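# Remove the elastic band from tea caddies, lay it flat

## Task

Mounting positions in the scene frame, in metres, with heading in degrees counter-clockwise from +x: arm1 at x=+0.32 y=+0.46 z=+0.72 heading -125; arm2 at x=-0.32 y=+0.46 z=+0.72 heading -55; arm3 at x=-0.32 y=-0.46 z=+0.72 heading +55; arm4 at x=+0.32 y=-0.46 z=+0.72 heading +125. Get the elastic band off the tea caddies and leave it lying flat on the table, at a good distance from the caddies, with no part of the band crossing another part. Every caddy must still be upright and close to its starting spot. At the end the grippers must have released everything and the arms must be moved away. The result has to stay in place on its own, without any robot holding it.

## Robot and tools

SETUP. Four identical i2rt Big YAM arms (arm1, arm2, arm3, arm4) are fixed to a tabletop whose surface is near z=0.72 m. Each arm has six revolute joints, a two-finger gripper and a wrist camera. Two room cameras, cam_high and cam_low, are not attached to any arm. Hand reach is roughly 1.0 m from the joint 1 axis. Because each joint moves at its own speed, the hand can sweep a wide, curved path between postures, so plan clearances.

FRAME. One shared scene frame: origin on the floor, +z up, angles about z counted counter-clockwise from +x. The hand point is midway between the fingertips; the hand's z axis runs along the fingers and the fingers close along its y axis. No line reports foot poses or hand poses; you reason from joint angles and images.

JOINTS (all absolute targets, radians, per arm; gripper in metres):
- joint1_rad -2.879 to 2.879 (tolerance 0.045): yaw of the whole arm about its foot, positive counter-clockwise seen from above; 0 unfolds the arm along the foot's heading.
- joint2_rad 0 to 3.141 (0.14): shoulder; 0 has the upper arm pointing back about level, increasing lifts it and then carries it forward.
- joint3_rad 0 to 3.019 (0.09): elbow; 0 is fully folded, increasing opens it.
- joint4_rad -1.692 to 1.57 (0.055): hand pitch, positive tips fingers up.
- joint5_rad -1.57 to 1.57 (0.03): hand side swing, positive toward the arm's right.
- joint6_rad -2.094 to 2.094 (0.035): hand roll, positive clockwise when looking from behind the hand.
- gripper_m 0 to 0.093 (0.003): fingertip separation; grip force tops out near 50 to 62 N per pad, lower on some grippers.

TOOL execute_actions. Argument "actions" is a list holding exactly one action object, or empty to just observe. The action is a dictionary keyed by arm name; each arm's value is {"joints": {...}} with any subset of the seven named keys above, each a single number that is an absolute target (not an offset). Arms listed in one action all start together and may finish at different times. An arm or joint you omit may keep pushing toward an earlier target. Unknown keys or out-of-range numbers cause the whole call to be rejected with no motion. Optional "cameras": list of camera names (arm1_cam_wrist, arm2_cam_wrist, arm3_cam_wrist, arm4_cam_wrist, cam_high, cam_low, or "all"); omitted/null/["all"] gives every camera, [] gives none. The result gives each arm's state and images captured after motion; the "pictures" line lists image order. If a result reports a stop, later motion calls in the same reply are skipped.

TOOL wait: "seconds" from 0 to 10; commands nothing new, returns state and images like an empty action.

TOOL zoom_image: "camera" name and "region" [x0, y0, x1, y1] in pixels of that camera's most recent full image, top-left origin, at most 504 by 504. Wrist images are 616x616 fisheye; cam_high and cam_low are 672x504. Calibration (intrinsics K, distortion D, T_world_to_cam mapping scene frame to camera frame) is provided per camera in OpenCV convention; actual cameras may deviate by about 2.3 degrees and 9 mm, and wrist camera poses inherit joint reading errors.

TOOL finished_scene: "scene" integer (1 or 2), ends the current scene irreversibly after the last command is held; only call when the band lies flat and free of the caddies and arms are open and withdrawn. Replying with no tool call ends everything.

RESULT LINES. joint_positions gives current angles. joint_status tells how each commanded motion ended: off_target means it stopped short and may still push; contact_stop or time_out means it now holds where it stopped (a timed-out joint may keep a nearby target and keep pushing, shown in on_its_own). "joint command not followed" with a cause line means a self/inter-arm collision check blocked that arm's joint targets (gripper target still applied); such joints show not_followed and may be retried on later actions. on_its_own lists what the call did not command; "held at" is the held target, not the actual position. To relieve a pushing joint, command its reported position. Tiny target changes may not move a joint, and a loaded joint may sag.

HAZARDS. The arms do not stop on contact and can press hard. A hard press between two robots fails the run; the collision check can be too late and ignores fingers, gripper housings and wrist cameras, so keep arms well separated. Objects touching robots do not count. Do not knock caddies over or push anything out of the work area; avoid drops, slips and slams. Holding loads or pushing heats motors, even while you are composing a reply, because the robot holds your last command meanwhile. MOTOR HOT warns from 85 °C; at 100 °C an OVER-TEMPERATURE FAULT drops that arm and its gripper until it cools, and joints show limit_stop_at_motor_heat, after which you resend targets. Fewer, efficient motions are preferred.

Each tool is called by a JSON object that holds its "method" and its "body".

## Session

{"method": "execute_actions", "body": {"actions": []}}

Scene clock: 0.00 s.
Motor temperatures (°C, as the motors report them): arm1=[18 20 19 20 20 21] | arm2=[19 20 20 21 19 19] | arm3=[19 19 19 19 19 21] | arm4=[22 19 19 22 19 18]
arm1.joint_positions: joint1_rad=-0.017 joint2_rad=+0.447 joint3_rad=+1.471 joint4_rad=-1.522 joint5_rad=-0.015 joint6_rad=+0.012 gripper_m=+0.095
arm1.joint_status: not commanded
arm1.hand: x=+0.2472 y=+0.3534 z=+1.3594 quat_wxyz=(-0.233, -0.770, -0.386, +0.451) (m; scene frame)
arm2.joint_positions: joint1_rad=+0.010 joint2_rad=+0.445 joint3_rad=+1.474 joint4_rad=-1.548 joint5_rad=-0.008 joint6_rad=-0.009 gripper_m=+0.094
arm2.joint_status: not commanded
arm2.hand: x=-0.2434 y=+0.3676 z=+1.3071 quat_wxyz=(-0.447, -0.381, -0.776, +0.229) (m; scene frame)
arm3.joint_positions: joint1_rad=+0.014 joint2_rad=+0.441 joint3_rad=+1.470 joint4_rad=-1.539 joint5_rad=-0.010 joint6_rad=-0.016 gripper_m=+0.094
arm3.joint_status: not commanded
arm3.hand: x=-0.2584 y=-0.3577 z=+1.3439 quat_wxyz=(-0.441, +0.430, -0.747, -0.248) (m; scene frame)
arm4.joint_positions: joint1_rad=+0.008 joint2_rad=+0.450 joint3_rad=+1.453 joint4_rad=-1.526 joint5_rad=-0.008 joint6_rad=+0.010 gripper_m=+0.094
arm4.joint_status: not commanded
arm4.hand: x=+0.2450 y=-0.3527 z=+1.3156 quat_wxyz=(-0.228, +0.765, -0.407, -0.444) (m; scene frame)
pictures: arm1_cam_wrist, arm2_cam_wrist, arm3_cam_wrist, arm4_cam_wrist, cam_high, cam_low
Images, in order (width x height): arm1_cam_wrist 616x616, arm2_cam_wrist 616x616, arm3_cam_wrist 616x616, arm4_cam_wrist 616x616, cam_high 672x504, cam_low 672x504.

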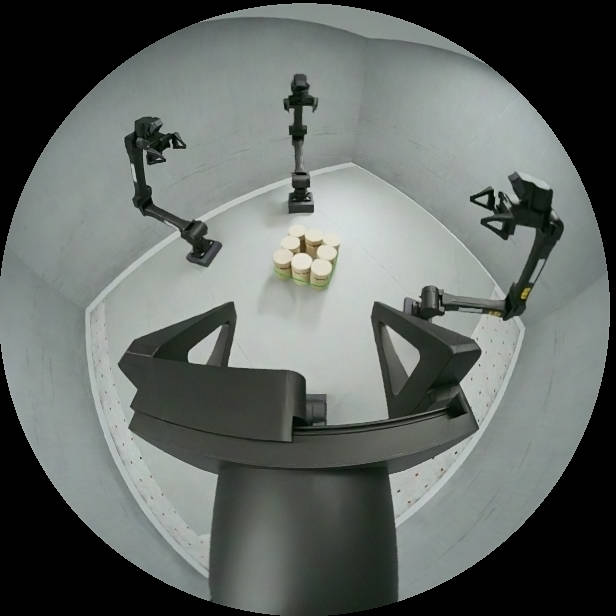

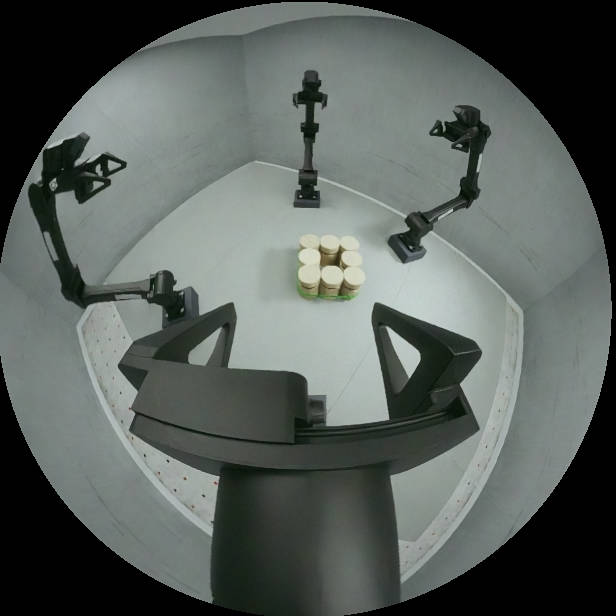

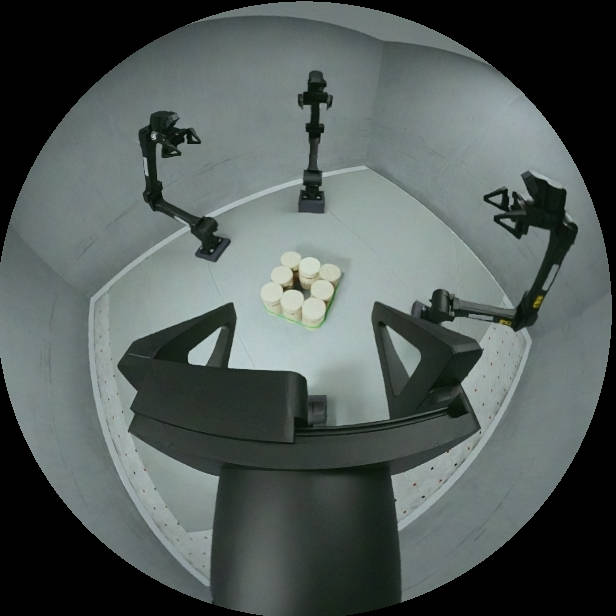

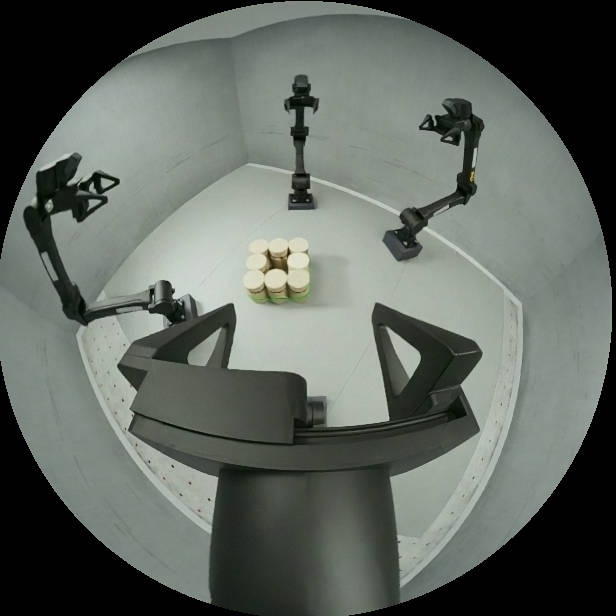

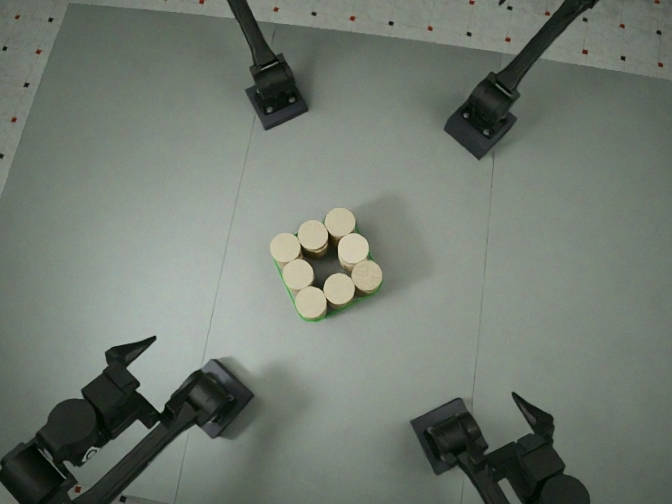

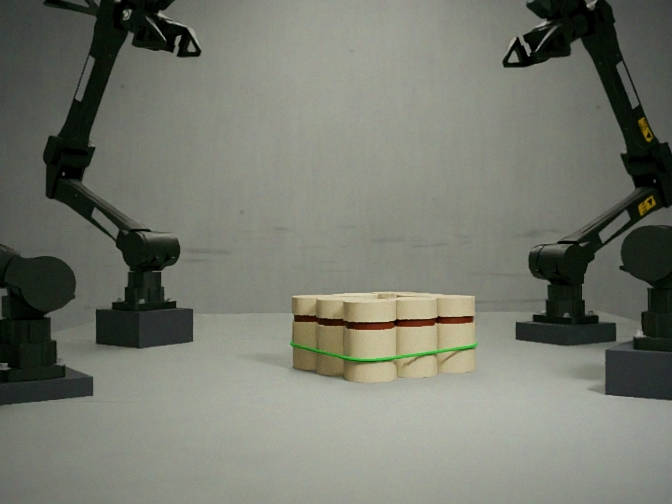

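{"method": "zoom_image", "body": {"camera": "cam_high", "region": [256, 195, 396, 335]}}

{"method": "zoom_image", "body": {"camera": "cam_low", "region": [280, 270, 490, 400]}}

Region (256, 195, 396, 335) of cam_high's 672x504 image, scaled by 3.600, with more detail than that image has.

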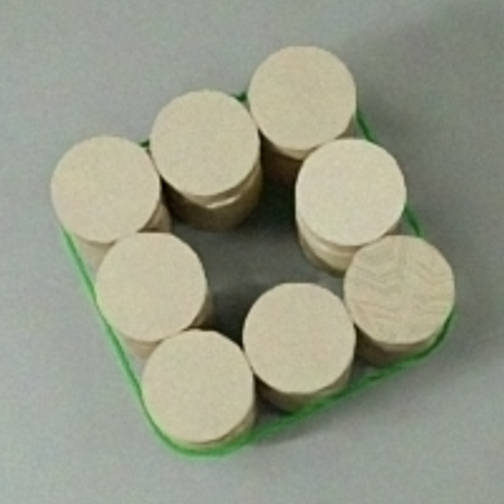

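Region (280, 270, 490, 400) of cam_low's 672x504 image, scaled by 2.400, with more detail than that image has; it fills the top 312 rows of this view, and the rest is white.

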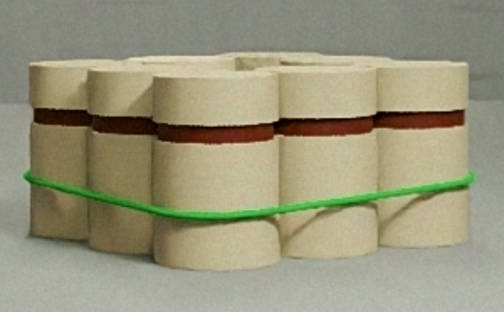

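{"method": "execute_actions", "body": {"actions": [{"arm1":{"joints":{"joint4_rad":-0.8}},"arm2":{"joints":{"joint3_rad":0.9}},"arm3":{"joints":{"joint2_rad":1.0}},"arm4":{"joints":{"joint5_rad":0.5,"joint6_rad":1.57}}}], "cameras": []}}

Scene clock: 84.90 s.
Motor temperatures (°C, as the motors report them): arm1=[18 20 21 20 20 21] | arm2=[19 20 24 21 19 19] | arm3=[19 19 24 19 19 21] | arm4=[22 19 22 22 19 18]
arm1.joint_positions: joint1_rad=-0.017 joint2_rad=+0.447 joint3_rad=+1.471 joint4_rad=-0.814 joint5_rad=-0.015 joint6_rad=+0.012 gripper_m=+0.095
arm1.joint_status: all done
arm1.hand: x=+0.2325 y=+0.3320 z=+1.5279 quat_wxyz=(-0.353, -0.563, -0.287, +0.690) (m; scene frame)
arm2.joint_positions: joint1_rad=+0.010 joint2_rad=+0.450 joint3_rad=+0.907 joint4_rad=-1.548 joint5_rad=-0.008 joint6_rad=-0.009 gripper_m=+0.094
arm2.joint_status: all done
arm2.hand: x=-0.2176 y=+0.3284 z=+1.0541 quat_wxyz=(-0.212, -0.431, -0.870, +0.109) (m; scene frame)
arm3.joint_positions: joint1_rad=+0.014 joint2_rad=+1.007 joint3_rad=+1.468 joint4_rad=-1.539 joint5_rad=-0.010 joint6_rad=-0.016 gripper_m=+0.094
arm3.joint_status: all done
arm3.hand: x=-0.1462 y=-0.1735 z=+1.2233 quat_wxyz=(-0.211, +0.482, -0.841, -0.122) (m; scene frame)
arm4.joint_positions: joint1_rad=+0.008 joint2_rad=+0.450 joint3_rad=+1.453 joint4_rad=-1.526 joint5_rad=+0.498 joint6_rad=+1.560 gripper_m=+0.094
arm4.joint_status: all done
arm4.hand: x=+0.3241 y=-0.3206 z=+1.3262 quat_wxyz=(-0.065, +0.135, -0.838, -0.525) (m; scene frame)
pictures: none
No camera images: the call's "cameras" was empty. Leave "cameras" out to get every camera's image.

{"method": "execute_actions", "body": {"actions": [{"arm1":{"joints":{"joint1_rad":0.017,"joint2_rad":0.9,"joint3_rad":1.009,"joint4_rad":-0.571,"joint5_rad":0,"joint6_rad":1.89,"gripper_m":0.04}},"arm2":{"joints":{"joint1_rad":-0.29,"joint2_rad":0.9,"joint3_rad":1.003,"joint4_rad":-0.703,"joint5_rad":0,"joint6_rad":1.34,"gripper_m":0.04}},"arm3":{"joints":{"joint1_rad":-0.019,"joint2_rad":0.7,"joint3_rad":0.609,"joint4_rad":-0.9,"joint5_rad":0,"joint6_rad":1.92,"gripper_m":0.04}},"arm4":{"joints":{"joint1_rad":0.136,"joint2_rad":0.7,"joint3_rad":0.793,"joint4_rad":-0.9,"joint5_rad":0,"joint6_rad":1.69,"gripper_m":0.04}}}], "cameras": []}}

{"method": "execute_actions", "body": {"actions": [{"arm1":{"joints":{"joint2_rad":1.485}},"arm2":{"joints":{"joint2_rad":1.347}},"arm3":{"joints":{"joint2_rad":0.95,"joint4_rad":-0.706}},"arm4":{"joints":{"joint2_rad":1.14,"joint4_rad":-0.7}}}]}}

Scene clock: 155.67 s.
Motor temperatures (°C, as the motors report them): arm1=[18 21 22 20 20 21] | arm2=[19 20 26 21 19 19] | arm3=[19 19 29 19 19 21] | arm4=[22 19 23 22 19 18]
arm1.joint_positions: joint1_rad=+0.010 joint2_rad=+0.891 joint3_rad=+0.977 joint4_rad=-0.579 joint5_rad=-0.003 joint6_rad=+1.880 gripper_m=+0.040
arm1.joint_status: all done
arm1.hand: x=+0.0696 y=+0.1019 z=+1.1760 quat_wxyz=(-0.503, -0.771, +0.382, +0.079) (m; scene frame)
arm2.joint_positions: joint1_rad=-0.287 joint2_rad=+0.908 joint3_rad=+0.953 joint4_rad=-0.722 joint5_rad=-0.002 joint6_rad=+1.324 gripper_m=+0.040
arm2.joint_status: all done
arm2.hand: x=-0.1787 y=+0.0699 z=+1.0820 quat_wxyz=(-0.433, -0.862, -0.263, -0.017) (m; scene frame)
arm3.joint_positions: joint1_rad=-0.008 joint2_rad=+0.703 joint3_rad=+0.605 joint4_rad=-0.918 joint5_rad=-0.002 joint6_rad=+1.910 gripper_m=+0.040
arm3.joint_status: all done
arm3.hand: x=-0.1652 y=-0.2191 z=+0.9638 quat_wxyz=(-0.030, -0.422, -0.864, -0.272) (m; scene frame)
arm4.joint_positions: joint1_rad=+0.132 joint2_rad=+0.702 joint3_rad=+0.794 joint4_rad=-0.921 joint5_rad=+0.002 joint6_rad=+1.681 gripper_m=+0.040
arm4.joint_status: all done
arm4.hand: x=+0.1062 y=-0.2163 z=+1.0402 quat_wxyz=(+0.145, +0.281, -0.889, -0.331) (m; scene frame)
pictures: none
No camera images: the call's "cameras" was empty. Leave "cameras" out to get every camera's image.

Scene clock: 156.97 s.
Motor temperatures (°C, as the motors report them): arm1=[18 21 22 20 20 21] | arm2=[19 20 27 21 19 19] | arm3=[19 19 29 19 19 21] | arm4=[22 19 23 22 19 18]
arm1.joint_positions: joint1_rad=+0.010 joint2_rad=+1.483 joint3_rad=+0.982 joint4_rad=-0.579 joint5_rad=-0.003 joint6_rad=+1.881 gripper_m=+0.040
arm1.joint_status: all done
arm1.hand: x=+0.0272 y=+0.0447 z=+0.9053 quat_wxyz=(-0.236, -0.869, +0.432, +0.038) (m; scene frame)
arm2.joint_positions: joint1_rad=-0.287 joint2_rad=+1.360 joint3_rad=+0.953 joint4_rad=-0.716 joint5_rad=-0.002 joint6_rad=+1.324 gripper_m=+0.040
arm2.joint_status: all done
arm2.hand: x=-0.1634 y=+0.0211 z=+0.8907 quat_wxyz=(-0.223, -0.933, -0.283, -0.007) (m; scene frame)
arm3.joint_positions: joint1_rad=-0.008 joint2_rad=+0.948 joint3_rad=+0.605 joint4_rad=-0.723 joint5_rad=-0.002 joint6_rad=+1.910 gripper_m=+0.040
arm3.joint_status: all done
arm3.hand: x=-0.1392 y=-0.1785 z=+0.9172 quat_wxyz=(-0.027, -0.425, -0.870, -0.248) (m; scene frame)
arm4.joint_positions: joint1_rad=+0.132 joint2_rad=+1.149 joint3_rad=+0.788 joint4_rad=-0.717 joint5_rad=+0.002 joint6_rad=+1.681 gripper_m=+0.040
arm4.joint_status: all done
arm4.hand: x=+0.0542 y=-0.1573 z=+0.9113 quat_wxyz=(+0.097, +0.292, -0.925, -0.222) (m; scene frame)
pictures: arm1_cam_wrist, arm2_cam_wrist, arm3_cam_wrist, arm4_cam_wrist, cam_high, cam_low
camera_calibration (this result's frames):
arm1_cam_wrist: T_world_to_cam=[[0.730648, 0.507476, -0.456751, 0.372189], [0.667321, -0.389363, 0.634885, -0.573743], [0.144347, -0.768677, -0.623137, 0.716196], [0, 0, 0, 1]] pos_world=[0.00755066, 0.138252, 0.980547]
arm2_cam_wrist: T_world_to_cam=[[-0.529512, 0.73463, -0.424188, 0.274941], [0.59757, 0.67794, 0.428145, -0.291352], [0.602102, -0.0267738, -0.79797, 0.938552], [0, 0, 0, 1]] pos_world=[-0.245417, 0.0206684, 0.990304]
arm3_cam_wrist: T_world_to_cam=[[-0.729178, -0.510587, -0.455632, 0.229614], [-0.665895, 0.375926, 0.644409, -0.611651], [-0.157743, 0.773292, -0.614115, 0.803224], [0, 0, 0, 1]] pos_world=[-0.113162, -0.273953, 0.992045]
arm4_cam_wrist: T_world_to_cam=[[0.499939, -0.732643, -0.461838, 0.277515], [-0.481198, -0.678359, 0.555227, -0.581199], [-0.720076, -0.0553443, -0.691685, 0.787013], [0, 0, 0, 1]] pos_world=[0.148297, -0.147386, 0.995229]
Images, in order (width x height): arm1_cam_wrist 616x616, arm2_cam_wrist 616x616, arm3_cam_wrist 616x616, arm4_cam_wrist 616x616, cam_high 672x504, cam_low 672x504.

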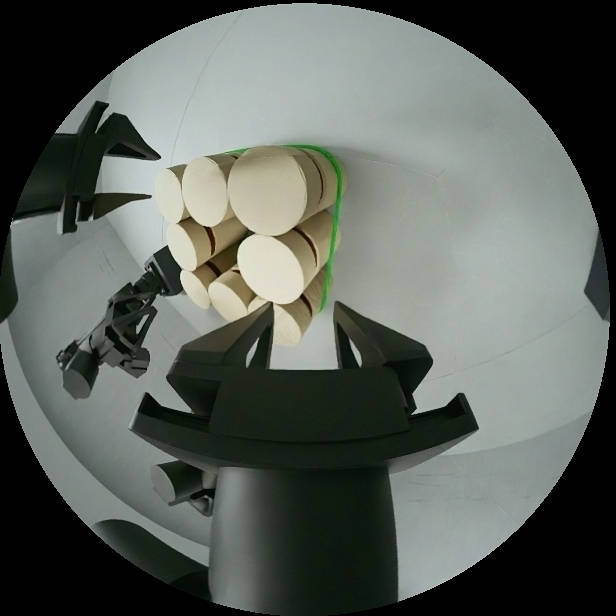

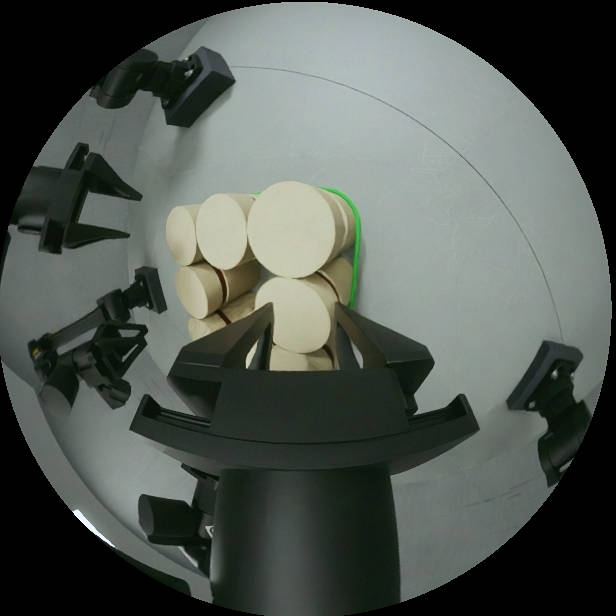

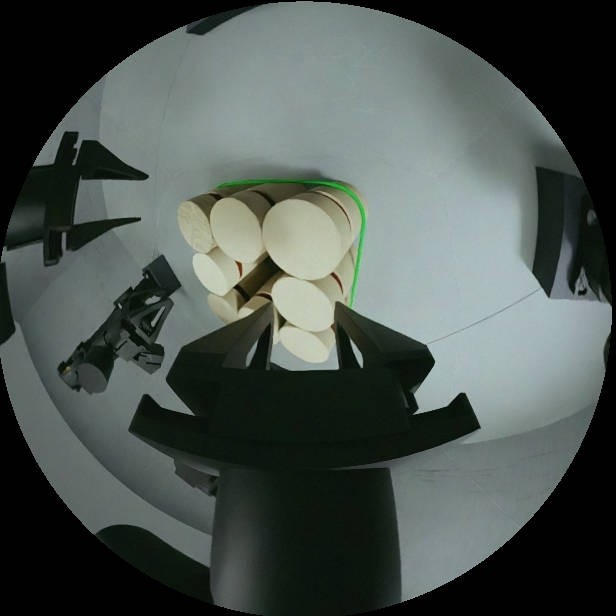

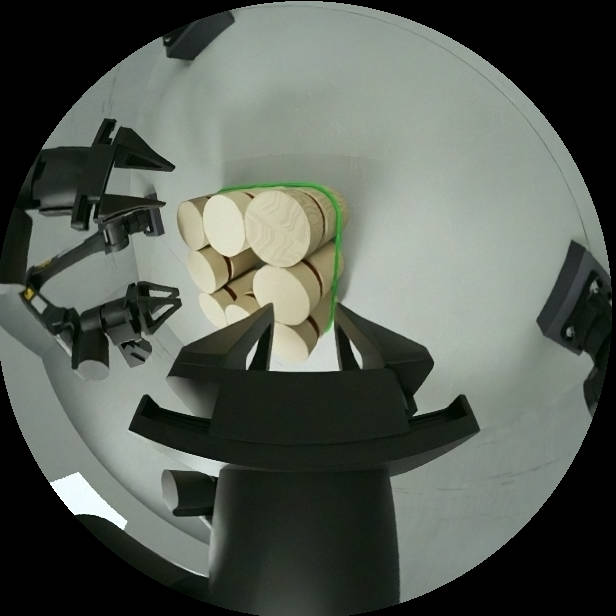

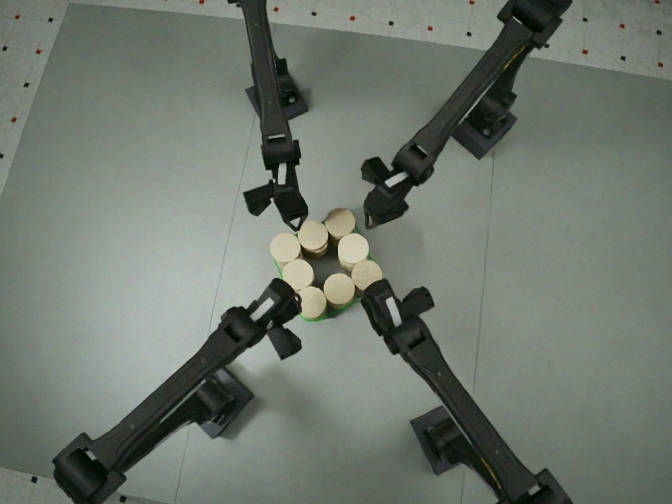

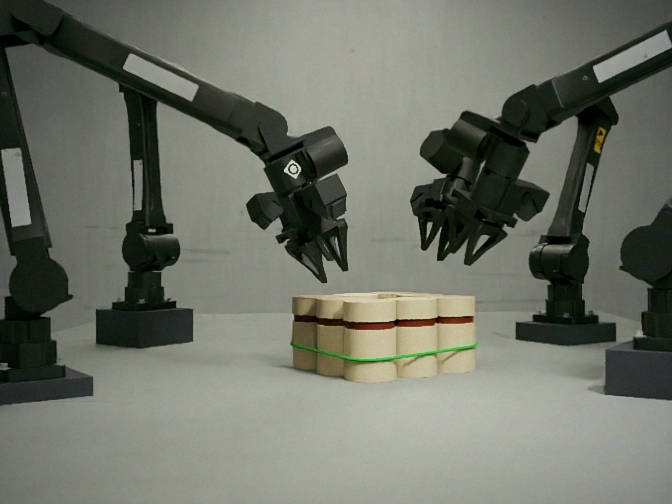

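{"method": "execute_actions", "body": {"actions": [{"arm1":{"joints":{"joint1_rad":-0.035,"joint2_rad":1.689,"joint3_rad":0.885,"joint4_rad":-0.223,"joint6_rad":1.85,"gripper_m":0.024}},"arm2":{"joints":{"joint1_rad":-0.32,"joint2_rad":1.45,"joint3_rad":0.755,"joint4_rad":-0.322,"joint6_rad":1.325,"gripper_m":0.024}},"arm3":{"joints":{"joint1_rad":0.068,"joint2_rad":1.237,"joint3_rad":0.416,"joint4_rad":-0.207,"joint6_rad":2.0,"gripper_m":0.024}},"arm4":{"joints":{"joint1_rad":0.148,"joint2_rad":1.378,"joint3_rad":0.634,"joint4_rad":-0.277,"joint6_rad":1.69,"gripper_m":0.024}}}]}}

Scene clock: 213.77 s.
Motor temperatures (°C, as the motors report them): arm1=[18 21 24 20 20 21] | arm2=[19 21 32 21 19 19] | arm3=[19 19 29 19 19 21] | arm4=[22 20 25 22 19 18]
arm1.joint_positions: joint1_rad=-0.035 joint2_rad=+1.695 joint3_rad=+0.873 joint4_rad=-0.234 joint5_rad=-0.003 joint6_rad=+1.859 gripper_m=+0.024
arm1.joint_status: all done
arm1.hand: x=+0.0022 y=+0.0518 z=+0.7961 quat_wxyz=(-0.246, -0.861, +0.442, +0.048) (m; scene frame)
arm2.joint_positions: joint1_rad=-0.317 joint2_rad=+1.402 joint3_rad=+0.785 joint4_rad=-0.327 joint5_rad=-0.003 joint6_rad=+1.326 gripper_m=+0.024
arm2.joint_status: all done
arm2.hand: x=-0.1721 y=+0.0025 z=+0.8434 quat_wxyz=(-0.310, -0.914, -0.262, -0.007) (m; scene frame)
arm3.joint_positions: joint1_rad=+0.061 joint2_rad=+1.234 joint3_rad=+0.400 joint4_rad=-0.234 joint5_rad=-0.001 joint6_rad=+1.993 gripper_m=+0.024
arm3.joint_status: all done
arm3.hand: x=-0.1586 y=-0.1657 z=+0.7950 quat_wxyz=(-0.009, -0.431, -0.867, -0.249) (m; scene frame)
arm4.joint_positions: joint1_rad=+0.140 joint2_rad=+1.385 joint3_rad=+0.620 joint4_rad=-0.295 joint5_rad=+0.002 joint6_rad=+1.682 gripper_m=+0.024
arm4.joint_status: all done
arm4.hand: x=+0.0443 y=-0.1507 z=+0.7950 quat_wxyz=(+0.101, +0.295, -0.922, -0.230) (m; scene frame)
pictures: arm1_cam_wrist, arm2_cam_wrist, arm3_cam_wrist, arm4_cam_wrist, cam_high, cam_low
camera_calibration (this result's frames):
arm1_cam_wrist: T_world_to_cam=[[0.732991, 0.482011, -0.47999, 0.356734], [0.671438, -0.399533, 0.624135, -0.475886], [0.109068, -0.779768, -0.616494, 0.652524], [0, 0, 0, 1]] pos_world=[-0.0131249, 0.146736, 0.870523]
arm2_cam_wrist: T_world_to_cam=[[-0.4796, 0.664941, -0.572571, 0.397836], [0.594966, 0.726035, 0.344802, -0.183557], [0.644979, -0.175293, -0.743824, 0.867601], [0, 0, 0, 1]] pos_world=[-0.259572, 0.0208163, 0.936423]
arm3_cam_wrist: T_world_to_cam=[[-0.746409, -0.500456, -0.438655, 0.151735], [-0.641654, 0.366384, 0.673827, -0.571767], [-0.176505, 0.784415, -0.594592, 0.69853], [0, 0, 0, 1]] pos_world=[-0.130327, -0.262515, 0.867171]
arm4_cam_wrist: T_world_to_cam=[[0.499593, -0.722761, -0.477518, 0.247586], [-0.469527, -0.689176, 0.551889, -0.516392], [-0.727978, -0.0515118, -0.683663, 0.694302], [0, 0, 0, 1]] pos_world=[0.139284, -0.141174, 0.877886]
Images, in order (width x height): arm1_cam_wrist 616x616, arm2_cam_wrist 616x616, arm3_cam_wrist 616x616, arm4_cam_wrist 616x616, cam_high 672x504, cam_low 672x504.

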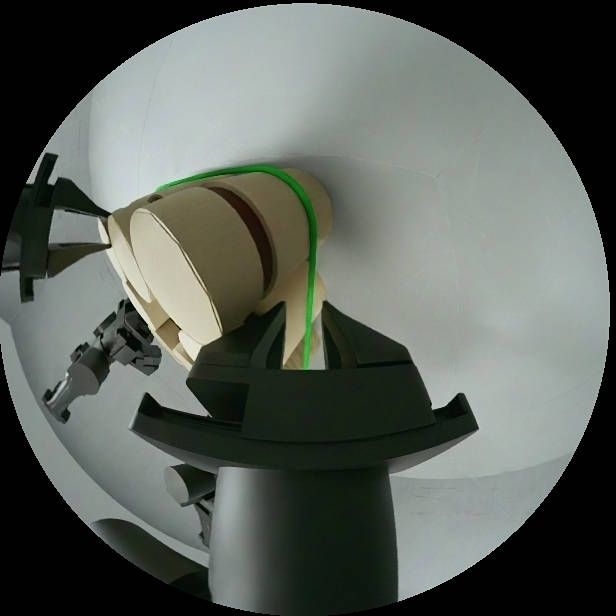

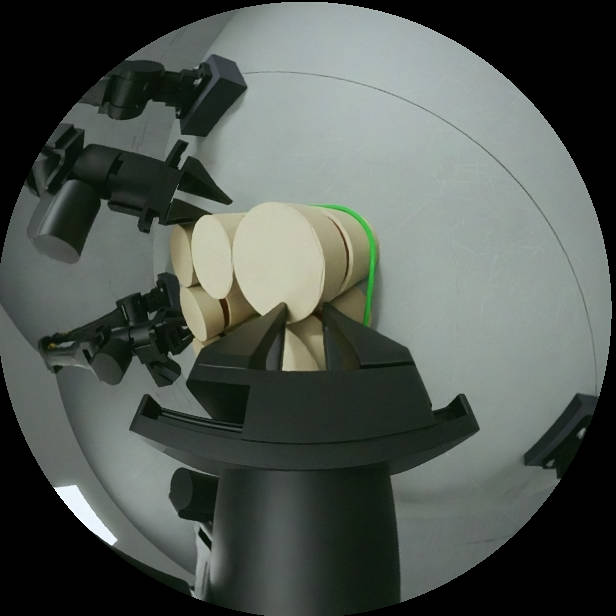

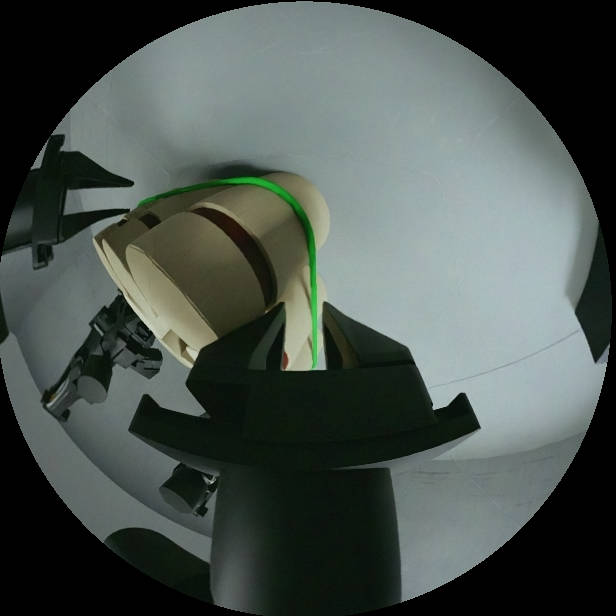

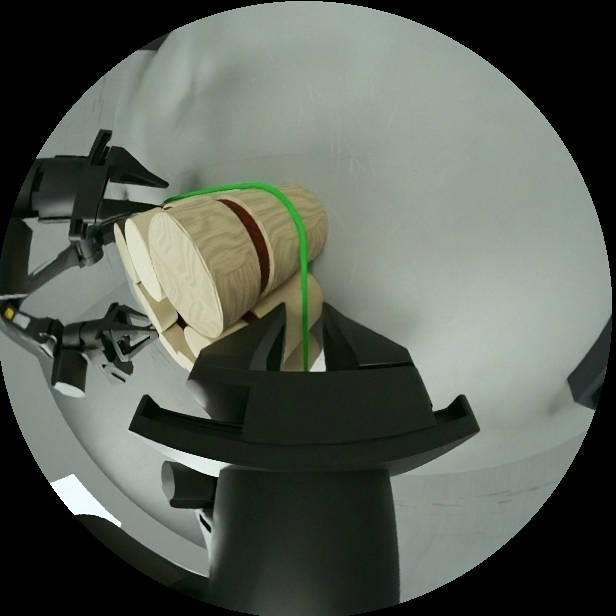

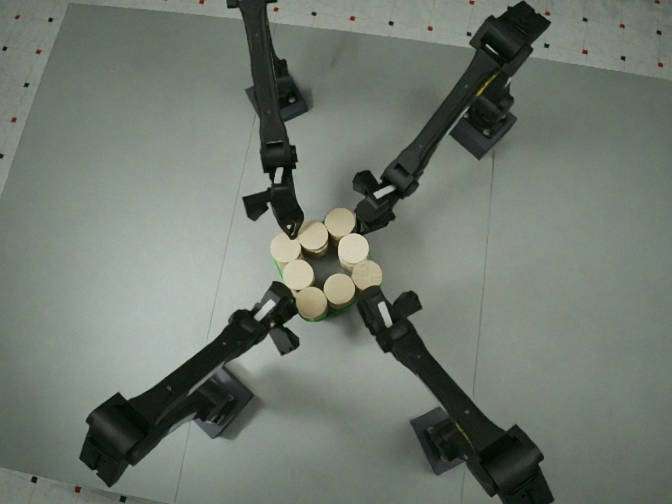

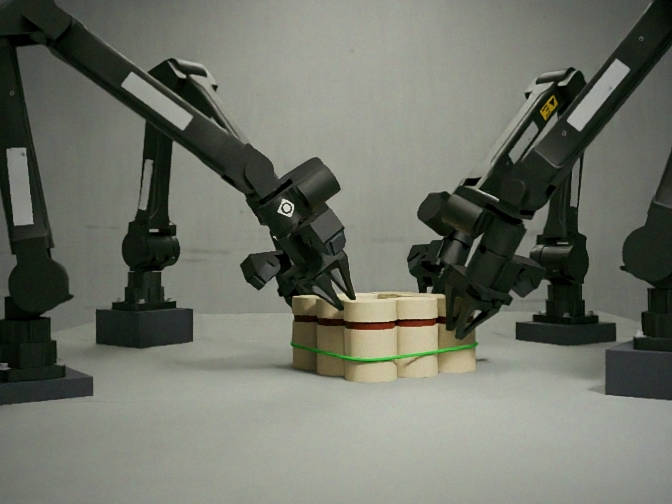

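{"method": "execute_actions", "body": {"actions": [{"arm1":{"joints":{"joint2_rad":1.735,"joint3_rad":0.92,"joint4_rad":-0.203}},"arm2":{"joints":{"joint2_rad":1.3,"joint3_rad":0.77,"joint4_rad":-0.52}},"arm3":{"joints":{"joint2_rad":1.304,"joint3_rad":0.425,"joint4_rad":-0.155}},"arm4":{"joints":{"joint2_rad":1.446,"joint3_rad":0.665,"joint4_rad":-0.24}}}], "cameras": []}}

{"method": "execute_actions", "body": {"actions": [{"arm2":{"joints":{"joint2_rad":1.44,"joint3_rad":0.76,"joint4_rad":-0.42}}}]}}

Scene clock: 254.00 s.
Motor temperatures (°C, as the motors report them): arm1=[18 22 23 20 20 21] | arm2=[19 20 26 21 19 19] | arm3=[19 19 28 20 19 21] | arm4=[22 20 25 22 19 18]
arm1.joint_positions: joint1_rad=-0.035 joint2_rad=+1.710 joint3_rad=+0.884 joint4_rad=-0.217 joint5_rad=-0.003 joint6_rad=+1.859 gripper_m=+0.024
arm1.joint_status: all done
arm1.hand: x=-0.0021 y=+0.0463 z=+0.7946 quat_wxyz=(-0.252, -0.860, +0.441, +0.049) (m; scene frame)
arm2.joint_positions: joint1_rad=-0.317 joint2_rad=+1.300 joint3_rad=+0.779 joint4_rad=-0.510 joint5_rad=-0.003 joint6_rad=+1.326 gripper_m=+0.024
arm2.joint_status: all done
arm2.hand: x=-0.1835 y=+0.0382 z=+0.8610 quat_wxyz=(-0.268, -0.926, -0.265, -0.006) (m; scene frame)
arm3.joint_positions: joint1_rad=+0.061 joint2_rad=+1.290 joint3_rad=+0.400 joint4_rad=-0.174 joint5_rad=-0.001 joint6_rad=+1.994 gripper_m=+0.024
arm3.joint_status: all done
arm3.hand: x=-0.1558 y=-0.1603 z=+0.7846 quat_wxyz=(-0.009, -0.431, -0.867, -0.251) (m; scene frame)
arm4.joint_positions: joint1_rad=+0.140 joint2_rad=+1.445 joint3_rad=+0.629 joint4_rad=-0.257 joint5_rad=+0.002 joint6_rad=+1.682 gripper_m=+0.024
arm4.joint_status: all done
arm4.hand: x=+0.0401 y=-0.1459 z=+0.7793 quat_wxyz=(+0.099, +0.295, -0.924, -0.224) (m; scene frame)
pictures: none
No camera images: the call's "cameras" was empty. Leave "cameras" out to get every camera's image.

Scene clock: 254.90 s.
Motor temperatures (°C, as the motors report them): arm1=[18 22 23 20 20 21] | arm2=[19 20 26 21 19 19] | arm3=[19 19 28 20 19 21] | arm4=[22 20 25 22 19 18]
arm1.joint_positions: joint1_rad=-0.035 joint2_rad=+1.710 joint3_rad=+0.884 joint4_rad=-0.217 joint5_rad=-0.003 joint6_rad=+1.859 gripper_m=+0.024
arm1.joint_status: not commanded
arm1.hand: x=-0.0021 y=+0.0463 z=+0.7946 quat_wxyz=(-0.252, -0.860, +0.441, +0.049) (m; scene frame)
arm2.joint_positions: joint1_rad=-0.317 joint2_rad=+1.449 joint3_rad=+0.765 joint4_rad=-0.436 joint5_rad=-0.003 joint6_rad=+1.326 gripper_m=+0.024
arm2.joint_status: all done
arm2.hand: x=-0.1832 y=+0.0355 z=+0.8003 quat_wxyz=(-0.225, -0.937, -0.268, -0.004) (m; scene frame)
arm3.joint_positions: joint1_rad=+0.061 joint2_rad=+1.290 joint3_rad=+0.400 joint4_rad=-0.174 joint5_rad=-0.001 joint6_rad=+1.994 gripper_m=+0.024
arm3.joint_status: not commanded
arm3.hand: x=-0.1558 y=-0.1603 z=+0.7846 quat_wxyz=(-0.009, -0.431, -0.867, -0.251) (m; scene frame)
arm4.joint_positions: joint1_rad=+0.140 joint2_rad=+1.445 joint3_rad=+0.629 joint4_rad=-0.257 joint5_rad=+0.002 joint6_rad=+1.682 gripper_m=+0.024
arm4.joint_status: not commanded
arm4.hand: x=+0.0401 y=-0.1459 z=+0.7793 quat_wxyz=(+0.099, +0.295, -0.924, -0.224) (m; scene frame)
pictures: arm1_cam_wrist, arm2_cam_wrist, arm3_cam_wrist, arm4_cam_wrist, cam_high, cam_low
camera_calibration (this result's frames):
arm1_cam_wrist: T_world_to_cam=[[0.7292, 0.47725, -0.490407, 0.370312], [0.676291, -0.393285, 0.622862, -0.473537], [0.104391, -0.785849, -0.609543, 0.642531], [0, 0, 0, 1]] pos_world=[-0.0168571, 0.141966, 0.868202]
arm2_cam_wrist: T_world_to_cam=[[-0.50538, 0.749908, -0.426883, 0.221608], [0.617287, 0.65987, 0.428402, -0.24647], [0.602949, -0.0470038, -0.796394, 0.878258], [0, 0, 0, 1]] pos_world=[-0.265406, 0.037734, 0.899629]
arm3_cam_wrist: T_world_to_cam=[[-0.745956, -0.498176, -0.442007, 0.15502], [-0.642541, 0.363763, 0.674401, -0.565895], [-0.175185, 0.787082, -0.59145, 0.686817], [0, 0, 0, 1]] pos_world=[-0.127653, -0.257502, 0.856378]
arm4_cam_wrist: T_world_to_cam=[[0.503786, -0.727459, -0.465837, 0.235631], [-0.474458, -0.683667, 0.554517, -0.507476], [-0.721865, -0.0583375, -0.68957, 0.684083], [0, 0, 0, 1]] pos_world=[0.134332, -0.135625, 0.862893]
Images, in order (width x height): arm1_cam_wrist 616x616, arm2_cam_wrist 616x616, arm3_cam_wrist 616x616, arm4_cam_wrist 616x616, cam_high 672x504, cam_low 672x504.

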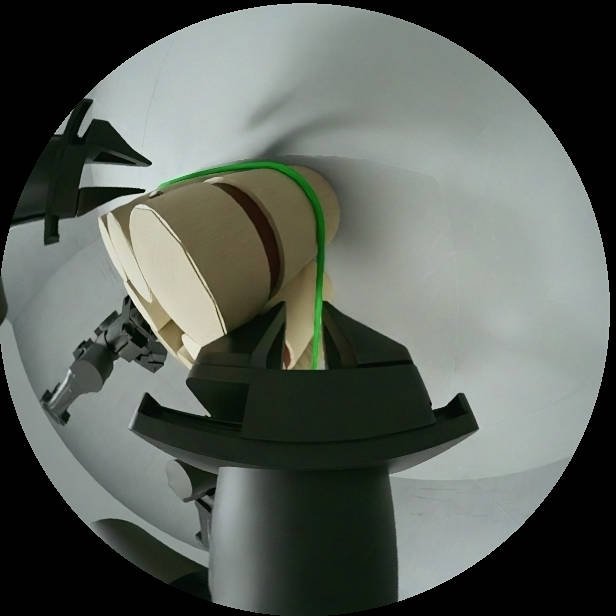

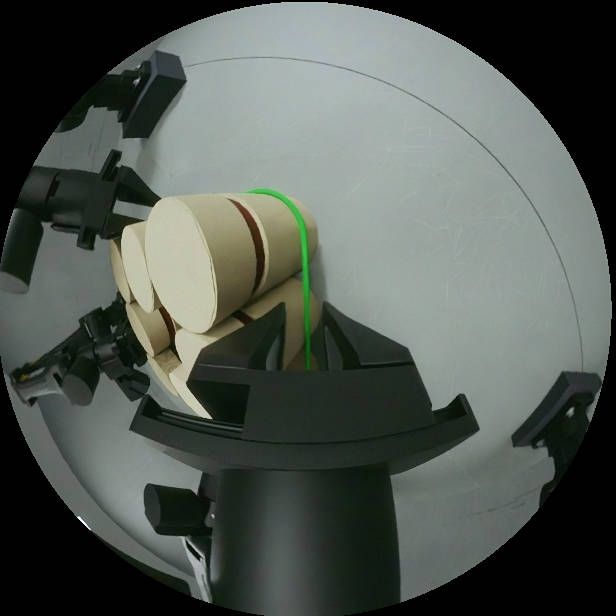

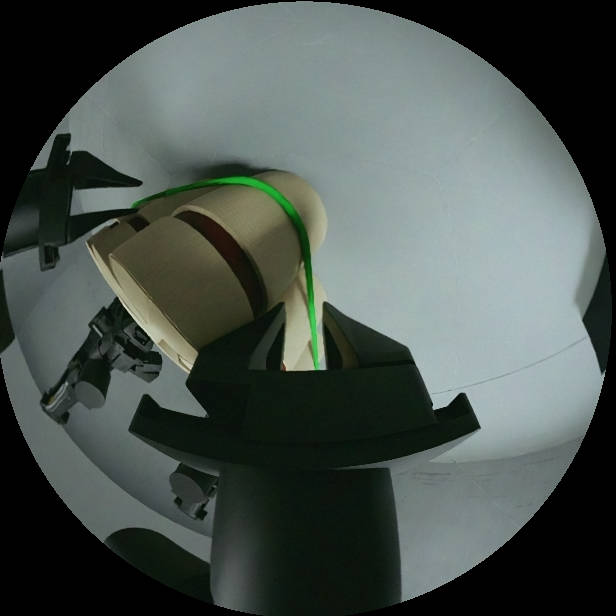

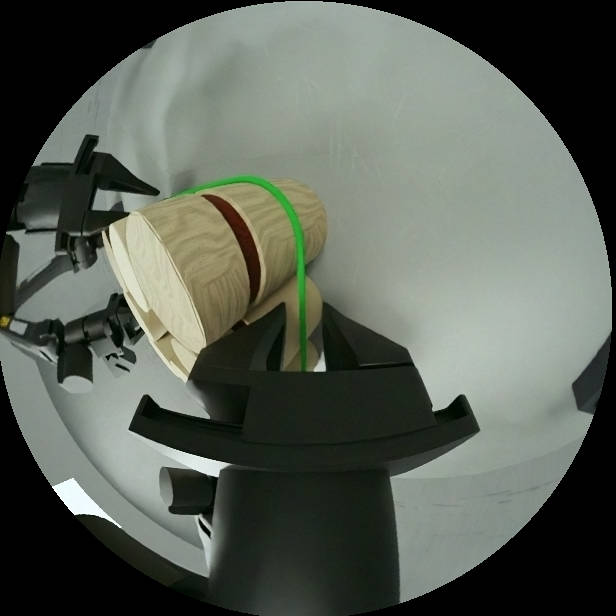

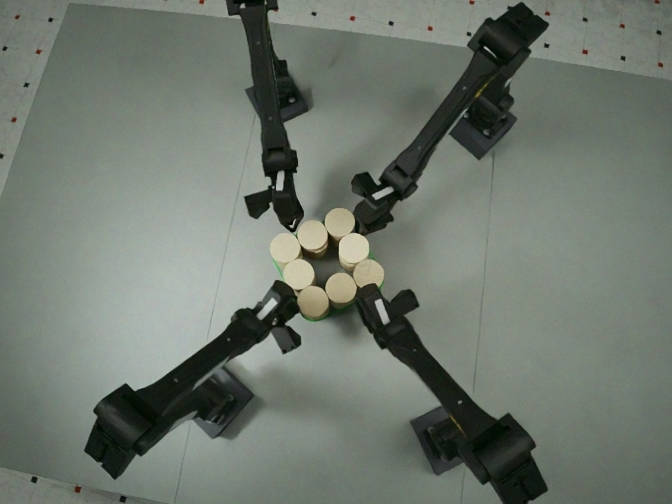

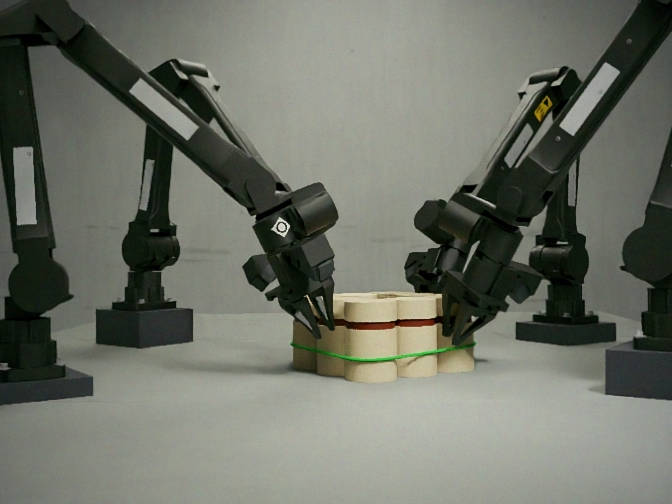

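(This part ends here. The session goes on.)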